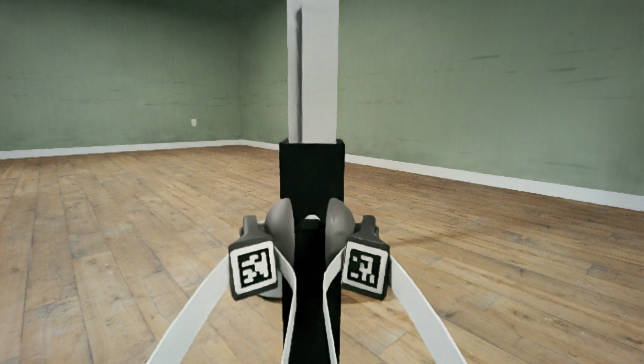

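Call:
{"op": "execute_actions", "data": {
  "actions": [
    {"r1":{"joints":{"gripper_m":-0.062}},"r2":{"joints":{"lift_m":0.872}}}
  ],
  "cameras": []
}}

Call:
{"op": "execute_actions", "data": {
  "actions": [
    {"r1":{"joints":{"gripper_m":0.06}}}
  ],
  "cameras": ["r1_wrist_camera"]
}}

Call:
{"op": "execute_actions", "data": {
  "actions": [
    {"r2":{"joints":{"lift_m":0.880}}}
  ],
  "cameras": ["r1_wrist_camera"]
}}

Call:
{"op": "execute_actions", "data": {
  "actions": [
    {"r2":{"joints":{"lift_m":0.888}}}
  ],
  "cameras": ["r1_wrist_camera"]
}}

Scene clock: 63.43 s.
r1.base_odometry: x=+1.310 y=+2.407 heading=+1.339 (m, m, rad; r1's odometry frame)
r1.turned_by_wheels: +0.000 (rad since the last result)
r1.turned_by_imu: +0.000 (rad since the last result)
r1.base_tilt: forward=-0.4 right=+0.1 (deg)
r1.lidar_m: 1.97 1.79 1.79 2.21 3.11 3.14 3.28 2.95 2.99 0.68 5.57 3.10
r1.head_depth_mm: 3100 2470 2011 1685 1452 1274 1138 / 3238 2513 2010 1701 1459 1287 1145 / 3053 719 1935 1664 1478 1246 1148 / 819 727 1768 1703 1476 1297 1158 / 3440 2592 2080 1727 1498 1305 1162 / 3494 2625 2093 1749 1498 1312 1164 / 3566 2650 2120 1767 1505 1315 1172
r1.base_status: not commanded
r1.joint_positions: lift_m=+0.370 arm_m=+0.250 wrist_yaw_rad=+0.000 wrist_pitch_rad=-0.010 wrist_roll_rad=-0.008 gripper_m=-0.053 head_pan_rad=-1.563 head_tilt_rad=-0.790
r1.joint_status: gripper_m off_target (ended at -0.053, target -0.062)
r1.on_its_own: gripper_m is held at -0.055, not at your -0.062, by its stall guard, which is still easing
r1.motor_effort: left_wheel=-1(1) right_wheel=+3(4) lift_m=+22(22) arm_m=-4(7) wrist_yaw_rad=+0(1) wrist_pitch_rad=+6(6) wrist_roll_rad=+0(0) gripper_m=-31(83) head_pan_rad=-2(2) head_tilt_rad=-6(6) (%)
r1.hand_pose: x=-0.0213 y=-0.6513 z=+0.4822 quat_wxyz=(+0.710, +0.004, -0.704, -0.004) (m; r1's base frame)
r1.wrist_depth_mm: - - - 184 - - - / - - - 191 - - - / - - - 197 - - - / - - - 196 - - - / - - - 166 - - - / - - 992 210 - - - / 786 792 797 222 803 789 805
r2.base_odometry: x=-0.439 y=+3.906 heading=+2.240 (m, m, rad; r2's odometry frame)
r2.turned_by_wheels: +0.000 (rad since the last result)
r2.turned_by_imu: +0.002 (rad since the last result)
r2.base_tilt: forward=+0.6 right=+0.3 (deg)
r2.lidar_m: 2.17 1.99 2.01 2.44 4.51 4.53 3.07 2.78 2.78 0.75 4.25 3.49
r2.head_depth_mm: 2903 2754 - - 1436 1276 1122 / 3177 2926 1998 1742 1478 1275 1129 / 3425 3045 2008 1676 1446 1279 1130 / 3609 1504 1720 1717 1478 1288 1138 / 3904 2607 2166 1763 1495 1297 1144 / 3947 2823 2173 1775 1498 1291 1147 / 3779 2823 2177 1783 1501 1309 1148
r2.base_status: not commanded
r2.joint_positions: lift_m=+0.845 arm_m=+0.372 wrist_yaw_rad=-0.003 wrist_pitch_rad=-0.145 wrist_roll_rad=-0.014 gripper_m=+0.045 head_pan_rad=-1.563 head_tilt_rad=-0.791
r2.joint_status: lift_m contact_stop (moved +0.034 of +0.061)
r2.on_its_own: lift_m is slack since a contact_stop, until your next command for it (your +0.872 is given up); wrist_pitch_rad is at rest, and its effort (+53) is outside its rest range (-20 to +32)
r2.motor_effort: left_wheel=-4(6) right_wheel=+4(3) lift_m=+25(47) arm_m=+0(2) wrist_yaw_rad=+2(3) wrist_pitch_rad=+53(71) wrist_roll_rad=+4(5) gripper_m=+2(2) head_pan_rad=-4(3) head_tilt_rad=-6(7) (%)
r2.hand_pose: x=-0.0223 y=-0.7671 z=+0.9229 quat_wxyz=(+0.710, +0.051, -0.700, -0.052) (m; r2's base frame)
r2.wrist_depth_mm: - - - - - - - / - - - - - - - / - - - - - - - / - - 215 213 209 - - / - 156 145 143 141 141 - / - 109 108 107 107 107 - / 95 91 91 90 90 89 89
pictures: none
No camera images: the call's "cameras" was empty. Leave "cameras" out to get every camera's image.

not run: a stop came earlier in this reply.

not run: a stop came earlier in this reply.

not run: a stop came earlier in this reply.

Call:
{"op": "execute_actions", "data": {
  "actions": [
    {"r1":{"joints":{"gripper_m":0.04}},"r2":{"joints":{"lift_m":0.82}}}
  ],
  "cameras": []
}}

Call:
{"op": "execute_actions", "data": {
  "actions": [
    {"r1":{"joints":{"arm_m":0.263}}}
  ],
  "cameras": []
}}

Call:
{"op": "execute_actions", "data": {
  "actions": [
    {"r1":{"joints":{"gripper_m":-0.07}},"r2":{"joints":{"lift_m":0.833}}}
  ],
  "cameras": []
}}

Call:
{"op": "execute_actions", "data": {
  "actions": [
    {"r1":{"joints":{"arm_m":0.251}}}
  ],
  "cameras": []
}}

Call:
{"op": "execute_actions", "data": {
  "actions": [
    {"r2":{"joints":{"lift_m":0.870}}}
  ],
  "cameras": ["r1_wrist_camera"]
}}

Scene clock: 65.47 s.
r1.base_odometry: x=+1.310 y=+2.407 heading=+1.339 (m, m, rad; r1's odometry frame)
r1.turned_by_wheels: +0.000 (rad since the last result)
r1.turned_by_imu: +0.000 (rad since the last result)
r1.base_tilt: forward=-0.5 right=+0.2 (deg)
r1.lidar_m: 1.96 1.79 1.80 2.20 3.13 3.15 3.25 2.95 2.99 0.68 5.56 3.10
r1.head_depth_mm: 3070 2466 2006 1681 1451 1272 1143 / 3262 2467 2020 1693 1462 1288 1145 / 3064 723 1927 1669 1471 1244 1150 / 818 730 1752 1704 1483 1294 1154 / 3386 2603 2084 1736 1493 1308 1159 / 3474 2629 2100 1747 1500 1314 1165 / 3520 2652 2124 1760 1502 1318 1177
r1.base_status: not commanded
r1.joint_positions: lift_m=+0.370 arm_m=+0.250 wrist_yaw_rad=+0.000 wrist_pitch_rad=-0.016 wrist_roll_rad=-0.008 gripper_m=+0.040 head_pan_rad=-1.563 head_tilt_rad=-0.790
r1.joint_status: all done
r1.motor_effort: left_wheel=-1(1) right_wheel=+3(4) lift_m=+23(22) arm_m=-4(4) wrist_yaw_rad=-1(1) wrist_pitch_rad=+9(9) wrist_roll_rad=+0(0) gripper_m=+0(87) head_pan_rad=-2(1) head_tilt_rad=-6(6) (%)
r1.hand_pose: x=-0.0213 y=-0.6512 z=+0.4807 quat_wxyz=(+0.710, +0.006, -0.704, -0.006) (m; r1's base frame)
r1.wrist_depth_mm: - - - 183 - - - / - - - 190 - - - / - - - 193 - - - / - - - 195 - - - / - - - 199 - - - / - - 920 211 - - - / 759 783 802 222 787 808 800
r2.base_odometry: x=-0.439 y=+3.906 heading=+2.240 (m, m, rad; r2's odometry frame)
r2.turned_by_wheels: +0.000 (rad since the last result)
r2.turned_by_imu: -0.001 (rad since the last result)
r2.base_tilt: forward=+0.6 right=+0.2 (deg)
r2.lidar_m: 2.17 1.99 2.01 2.44 4.51 4.55 3.08 2.78 2.79 0.75 4.23 3.52
r2.head_depth_mm: 2895 2707 2175 - - 1257 1105 / 3186 2909 - 1724 1474 1280 1125 / 3398 2964 - 1703 1448 1279 1130 / 3659 1510 1720 1712 1476 1288 1139 / 3957 2677 2161 1771 1493 1295 1142 / 3976 2816 2184 1783 1505 1293 1142 / 3817 2836 2192 1793 1505 1304 1145
r2.base_status: not commanded
r2.joint_positions: lift_m=+0.820 arm_m=+0.372 wrist_yaw_rad=-0.003 wrist_pitch_rad=-0.066 wrist_roll_rad=-0.009 gripper_m=+0.045 head_pan_rad=-1.563 head_tilt_rad=-0.791
r2.joint_status: all done
r2.motor_effort: left_wheel=-3(4) right_wheel=+3(5) lift_m=+19(23) arm_m=+2(2) wrist_yaw_rad=+2(3) wrist_pitch_rad=+24(51) wrist_roll_rad=+1(4) gripper_m=-2(2) head_pan_rad=-3(3) head_tilt_rad=-6(6) (%)
r2.hand_pose: x=-0.0223 y=-0.7710 z=+0.9181 quat_wxyz=(+0.710, +0.022, -0.703, -0.025) (m; r2's base frame)
r2.wrist_depth_mm: - - - - - - - / - - - - - - - / - - - - - - - / - - 241 233 227 - - / - 155 140 138 136 135 - / - 101 100 98 97 96 96 / - 85 85 84 84 84 -
pictures: none
No camera images: the call's "cameras" was empty. Leave "cameras" out to get every camera's image.

Scene clock: 66.37 s.
r1.base_odometry: x=+1.310 y=+2.407 heading=+1.339 (m, m, rad; r1's odometry frame)
r1.turned_by_wheels: +0.000 (rad since the last result)
r1.turned_by_imu: +0.000 (rad since the last result)
r1.base_tilt: forward=-0.4 right=+0.2 (deg)
r1.lidar_m: 1.97 1.79 1.79 2.19 3.12 3.15 3.28 2.94 2.97 0.68 5.57 3.09
r1.head_depth_mm: 3076 2480 2005 1685 1456 1281 1140 / 3262 2506 2015 1706 1485 1266 1136 / 3045 722 1945 1669 1492 1248 1149 / 819 731 1750 1712 1476 1293 1152 / 3395 2591 2088 1746 1485 1307 1159 / 3485 2637 2101 1752 1496 1308 1169 / 3556 2638 2114 1761 1509 1321 1174
r1.base_status: not commanded
r1.joint_positions: lift_m=+0.370 arm_m=+0.263 wrist_yaw_rad=+0.000 wrist_pitch_rad=-0.016 wrist_roll_rad=-0.008 gripper_m=+0.040 head_pan_rad=-1.563 head_tilt_rad=-0.790
r1.joint_status: all done
r1.motor_effort: left_wheel=-1(0) right_wheel=+3(3) lift_m=+22(22) arm_m=+2(3) wrist_yaw_rad=-1(1) wrist_pitch_rad=+9(9) wrist_roll_rad=+0(0) gripper_m=+1(0) head_pan_rad=-2(2) head_tilt_rad=-7(6) (%)
r1.hand_pose: x=-0.0213 y=-0.6634 z=+0.4806 quat_wxyz=(+0.710, +0.006, -0.704, -0.006) (m; r1's base frame)
r1.wrist_depth_mm: - - - 172 - - - / - - - 178 - - - / - - - 184 - - - / - - - 183 - - - / - - - 186 - - - / - - 908 197 - - - / 780 769 788 206 792 792 805
r2.base_odometry: x=-0.439 y=+3.906 heading=+2.240 (m, m, rad; r2's odometry frame)
r2.turned_by_wheels: +0.000 (rad since the last result)
r2.turned_by_imu: +0.000 (rad since the last result)
r2.base_tilt: forward=+0.5 right=+0.3 (deg)
r2.lidar_m: 2.17 1.99 2.01 2.44 4.51 4.55 3.06 2.78 2.78 0.75 4.24 3.48
r2.head_depth_mm: 2885 2678 2170 - - 1260 1106 / 3183 2870 - 1726 1480 1277 1125 / 3466 2972 - 1701 1447 1281 1133 / 3653 1510 1710 1708 1476 1283 1135 / 3920 2686 2163 1749 1497 1295 1138 / 3942 2814 2180 1772 1497 1299 1143 / 3791 2846 2185 1785 1512 1303 1149
r2.base_status: not commanded
r2.joint_positions: lift_m=+0.820 arm_m=+0.372 wrist_yaw_rad=-0.003 wrist_pitch_rad=-0.066 wrist_roll_rad=-0.009 gripper_m=+0.045 head_pan_rad=-1.563 head_tilt_rad=-0.791
r2.joint_status: not commanded
r2.motor_effort: left_wheel=-3(3) right_wheel=+3(3) lift_m=+19(19) arm_m=+2(1) wrist_yaw_rad=+2(2) wrist_pitch_rad=+24(25) wrist_roll_rad=+1(1) gripper_m=-1(1) head_pan_rad=-4(3) head_tilt_rad=-6(6) (%)
r2.hand_pose: x=-0.0223 y=-0.7710 z=+0.9181 quat_wxyz=(+0.710, +0.022, -0.703, -0.025) (m; r2's base frame)
r2.wrist_depth_mm: - - - - - - - / - - - - - - - / - - - - - - - / - - 241 232 228 - - / - 155 141 138 136 135 - / - 101 100 98 97 96 96 / - 85 84 84 84 84 -
pictures: none
No camera images: the call's "cameras" was empty. Leave "cameras" out to get every camera's image.

Scene clock: 67.97 s.
r1.base_odometry: x=+1.310 y=+2.407 heading=+1.339 (m, m, rad; r1's odometry frame)
r1.turned_by_wheels: +0.000 (rad since the last result)
r1.turned_by_imu: +0.000 (rad since the last result)
r1.base_tilt: forward=-0.4 right=+0.2 (deg)
r1.lidar_m: 1.97 1.78 1.80 2.20 3.13 3.14 3.23 2.94 2.98 0.68 5.57 3.10
r1.head_depth_mm: 3083 2483 1998 1689 1445 1274 1138 / 3256 2515 2029 1692 1486 1268 1134 / 3047 719 1941 1675 1495 1244 1152 / 822 726 1751 1704 1479 1294 1159 / 3364 2582 2089 1736 1486 1304 1159 / 3451 2610 2095 1743 1497 1311 1166 / 3511 2643 2109 1748 1508 1317 1172
r1.base_status: not commanded
r1.joint_positions: lift_m=+0.370 arm_m=+0.263 wrist_yaw_rad=+0.000 wrist_pitch_rad=-0.015 wrist_roll_rad=-0.008 gripper_m=-0.068 head_pan_rad=-1.563 head_tilt_rad=-0.790
r1.joint_status: all done
r1.motor_effort: left_wheel=-1(1) right_wheel=+3(3) lift_m=+22(22) arm_m=-1(3) wrist_yaw_rad=-1(1) wrist_pitch_rad=+9(9) wrist_roll_rad=+0(0) gripper_m=-38(100) head_pan_rad=-2(3) head_tilt_rad=-7(6) (%)
r1.hand_pose: x=-0.0214 y=-0.6639 z=+0.4809 quat_wxyz=(+0.710, +0.006, -0.704, -0.006) (m; r1's base frame)
r1.wrist_depth_mm: - - - 172 - - - / - - - 178 - - - / - - - 185 - - - / - - - 182 - - - / - - - 154 - - - / - - 979 197 - - - / 779 785 787 206 793 799 799
r2.base_odometry: x=-0.439 y=+3.906 heading=+2.240 (m, m, rad; r2's odometry frame)
r2.turned_by_wheels: +0.000 (rad since the last result)
r2.turned_by_imu: +0.000 (rad since the last result)
r2.base_tilt: forward=+0.7 right=+0.3 (deg)
r2.lidar_m: 2.17 1.99 2.01 2.45 4.51 4.55 3.08 2.77 2.79 0.75 4.24 3.50
r2.head_depth_mm: 2883 2683 2216 - 1426 1260 1113 / 3162 2946 1985 1739 1475 1278 1128 / 3403 2961 1974 1691 1440 1283 1130 / 3644 1498 1520 1708 1485 1289 1134 / 3948 2576 2147 1771 1491 1295 1137 / 3941 2797 2174 1774 1503 1300 1145 / 3785 2847 2195 1783 1509 1306 1147
r2.base_status: not commanded
r2.joint_positions: lift_m=+0.832 arm_m=+0.372 wrist_yaw_rad=-0.003 wrist_pitch_rad=-0.099 wrist_roll_rad=-0.009 gripper_m=+0.045 head_pan_rad=-1.563 head_tilt_rad=-0.791
r2.joint_status: all done
r2.on_its_own: wrist_pitch_rad is at rest, and its effort (+36) is outside its rest range (-20 to +32)
r2.motor_effort: left_wheel=-3(3) right_wheel=+3(4) lift_m=+34(36) arm_m=+2(1) wrist_yaw_rad=+2(2) wrist_pitch_rad=+36(37) wrist_roll_rad=+1(1) gripper_m=+0(1) head_pan_rad=-4(3) head_tilt_rad=-6(6) (%)
r2.hand_pose: x=-0.0223 y=-0.7695 z=+0.9218 quat_wxyz=(+0.709, +0.034, -0.703, -0.036) (m; r2's base frame)
r2.wrist_depth_mm: - - - - - - - / - - - - - - - / - - - - - - - / - - 230 224 220 - - / - 157 144 142 140 139 - / - 106 105 103 103 102 107 / 92 87 86 86 86 88 87
pictures: none
No camera images: the call's "cameras" was empty. Leave "cameras" out to get every camera's image.

Scene clock: 68.87 s.
r1.base_odometry: x=+1.310 y=+2.407 heading=+1.339 (m, m, rad; r1's odometry frame)
r1.turned_by_wheels: +0.000 (rad since the last result)
r1.turned_by_imu: +0.000 (rad since the last result)
r1.base_tilt: forward=-0.5 right=+0.2 (deg)
r1.lidar_m: 1.96 1.79 1.80 2.21 3.11 3.13 3.25 2.95 2.99 0.68 5.58 3.09
r1.head_depth_mm: 3102 2463 2014 1682 1453 1275 1140 / 3252 2471 2019 1695 1455 1291 1144 / 3074 717 1938 1664 1485 1247 1146 / 823 728 1761 1705 1477 1295 1151 / 3420 2590 2077 1732 1482 1302 1161 / 3475 2606 2105 1744 1503 1310 1164 / 3506 2660 2122 1762 1509 1319 1173
r1.base_status: not commanded
r1.joint_positions: lift_m=+0.370 arm_m=+0.252 wrist_yaw_rad=+0.001 wrist_pitch_rad=-0.010 wrist_roll_rad=-0.008 gripper_m=-0.064 head_pan_rad=-1.563 head_tilt_rad=-0.790
r1.joint_status: all done
r1.motor_effort: left_wheel=+0(1) right_wheel=+2(3) lift_m=+22(23) arm_m=-6(13) wrist_yaw_rad=-1(1) wrist_pitch_rad=+5(9) wrist_roll_rad=+0(0) gripper_m=-36(39) head_pan_rad=-1(3) head_tilt_rad=-7(6) (%)
r1.hand_pose: x=-0.0213 y=-0.6526 z=+0.4823 quat_wxyz=(+0.710, +0.004, -0.704, -0.003) (m; r1's base frame)
r1.wrist_depth_mm: - - - 184 - - - / - - - 190 - - - / - - - 195 - - - / - - - 194 - - - / - - - 166 - - - / - - 982 210 - - - / 790 791 809 221 788 795 818
r2.base_odometry: x=-0.439 y=+3.906 heading=+2.240 (m, m, rad; r2's odometry frame)
r2.turned_by_wheels: +0.000 (rad since the last result)
r2.turned_by_imu: +0.000 (rad since the last result)
r2.base_tilt: forward=+0.7 right=+0.4 (deg)
r2.lidar_m: 2.16 1.99 2.01 2.44 4.53 4.54 3.08 2.77 2.79 0.75 4.25 3.50
r2.head_depth_mm: 2899 2699 2200 - 1423 1262 1110 / 3183 2938 1984 1742 1485 1272 1128 / 3415 2972 1968 1654 1444 1281 1132 / 3639 1502 1726 1698 1473 1285 1139 / 3895 2668 2156 1773 1489 1289 1139 / - 2814 2177 1775 1503 1299 1146 / 3766 2838 2187 1791 1509 1305 1150
r2.base_status: not commanded
r2.joint_positions: lift_m=+0.832 arm_m=+0.372 wrist_yaw_rad=-0.003 wrist_pitch_rad=-0.099 wrist_roll_rad=-0.009 gripper_m=+0.045 head_pan_rad=-1.563 head_tilt_rad=-0.791
r2.joint_status: not commanded
r2.on_its_own: wrist_pitch_rad is at rest, and its effort (+36) is outside its rest range (-20 to +32)
r2.motor_effort: left_wheel=-3(3) right_wheel=+4(3) lift_m=+34(34) arm_m=+1(1) wrist_yaw_rad=+2(2) wrist_pitch_rad=+36(36) wrist_roll_rad=+1(1) gripper_m=-1(0) head_pan_rad=-3(3) head_tilt_rad=-6(6) (%)
r2.hand_pose: x=-0.0223 y=-0.7695 z=+0.9218 quat_wxyz=(+0.709, +0.034, -0.703, -0.036) (m; r2's base frame)
r2.wrist_depth_mm: - - - - - - - / - - - - - - - / - - - - - - - / - - 229 225 220 - - / - 157 144 142 139 138 - / - 106 104 104 103 101 107 / 92 87 86 85 86 88 87
pictures: none
No camera images: the call's "cameras" was empty. Leave "cameras" out to get every camera's image.

Scene clock: 70.57 s.
r1.base_odometry: x=+1.310 y=+2.407 heading=+1.339 (m, m, rad; r1's odometry frame)
r1.turned_by_wheels: +0.000 (rad since the last result)
r1.turned_by_imu: +0.000 (rad since the last result)
r1.base_tilt: forward=-0.5 right=+0.1 (deg)
r1.lidar_m: 1.97 1.79 1.79 2.19 3.13 3.14 3.27 2.95 2.98 0.68 5.58 3.11
r1.head_depth_mm: 3088 2476 2005 1685 1447 1271 1140 / 3295 2499 2018 1698 1455 1291 1147 / 3056 717 1942 1668 1476 1244 1147 / 818 727 1759 1712 1486 1291 1155 / 3423 2593 2066 1726 1488 1302 1163 / 3479 2624 2104 1748 1501 1312 1168 / 3532 2647 2111 1756 1509 1318 1168
r1.base_status: not commanded
r1.joint_positions: lift_m=+0.370 arm_m=+0.252 wrist_yaw_rad=+0.001 wrist_pitch_rad=-0.010 wrist_roll_rad=-0.008 gripper_m=-0.054 head_pan_rad=-1.563 head_tilt_rad=-0.790
r1.joint_status: not commanded
r1.on_its_own: gripper_m is held at -0.055, not at your -0.070, by its stall guard, which is still easing
r1.motor_effort: left_wheel=+0(0) right_wheel=+2(2) lift_m=+22(22) arm_m=-5(6) wrist_yaw_rad=-1(1) wrist_pitch_rad=+5(5) wrist_roll_rad=+0(0) gripper_m=-28(36) head_pan_rad=-2(3) head_tilt_rad=-7(6) (%)
r1.hand_pose: x=-0.0213 y=-0.6526 z=+0.4823 quat_wxyz=(+0.710, +0.004, -0.704, -0.003) (m; r1's base frame)
r1.wrist_depth_mm: - - - 184 - - - / - - - 189 - - - / - - - 195 - - - / - - - 194 - - - / - - - 166 - - - / - - 992 210 - - - / 783 789 786 220 802 802 819
r2.base_odometry: x=-0.439 y=+3.906 heading=+2.240 (m, m, rad; r2's odometry frame)
r2.turned_by_wheels: +0.000 (rad since the last result)
r2.turned_by_imu: +0.001 (rad since the last result)
r2.base_tilt: forward=+0.6 right=+0.5 (deg)
r2.lidar_m: 2.17 1.99 2.01 2.44 4.53 4.54 3.06 2.78 2.79 0.75 4.24 3.48
r2.head_depth_mm: 2896 2745 - - 1434 1269 1118 / 3203 2952 1992 1746 1475 1278 1125 / 3414 3044 2005 1709 1442 1277 1131 / 3491 1504 1514 1718 1475 1289 1138 / 3952 2680 2160 1775 1490 1295 1139 / 3961 2809 2178 1778 1501 1302 1145 / 3770 2825 2200 1791 1509 1307 1144
r2.base_status: not commanded
r2.joint_positions: lift_m=+0.845 arm_m=+0.372 wrist_yaw_rad=-0.004 wrist_pitch_rad=-0.146 wrist_roll_rad=-0.014 gripper_m=+0.045 head_pan_rad=-1.563 head_tilt_rad=-0.791
r2.joint_status: lift_m contact_stop (moved +0.013 of +0.038)
r2.on_its_own: lift_m is slack since a contact_stop, until your next command for it (your +0.870 is given up); wrist_pitch_rad is at rest, and its effort (+53) is outside its rest range (-20 to +32)
r2.motor_effort: left_wheel=-4(5) right_wheel=+4(4) lift_m=+25(48) arm_m=+0(1) wrist_yaw_rad=+3(2) wrist_pitch_rad=+53(72) wrist_roll_rad=+4(5) gripper_m=+1(1) head_pan_rad=-4(3) head_tilt_rad=-6(6) (%)
r2.hand_pose: x=-0.0224 y=-0.7670 z=+0.9229 quat_wxyz=(+0.710, +0.051, -0.700, -0.053) (m; r2's base frame)
r2.wrist_depth_mm: - - - - - - - / - - - - - - - / - - - - - - - / - - 216 212 208 - - / - 155 144 143 141 141 - / - 110 109 108 107 107 - / 96 91 90 90 90 89 89
pictures: r1_wrist_camera
Images, in order (width x height): r1_wrist_camera 644x364.

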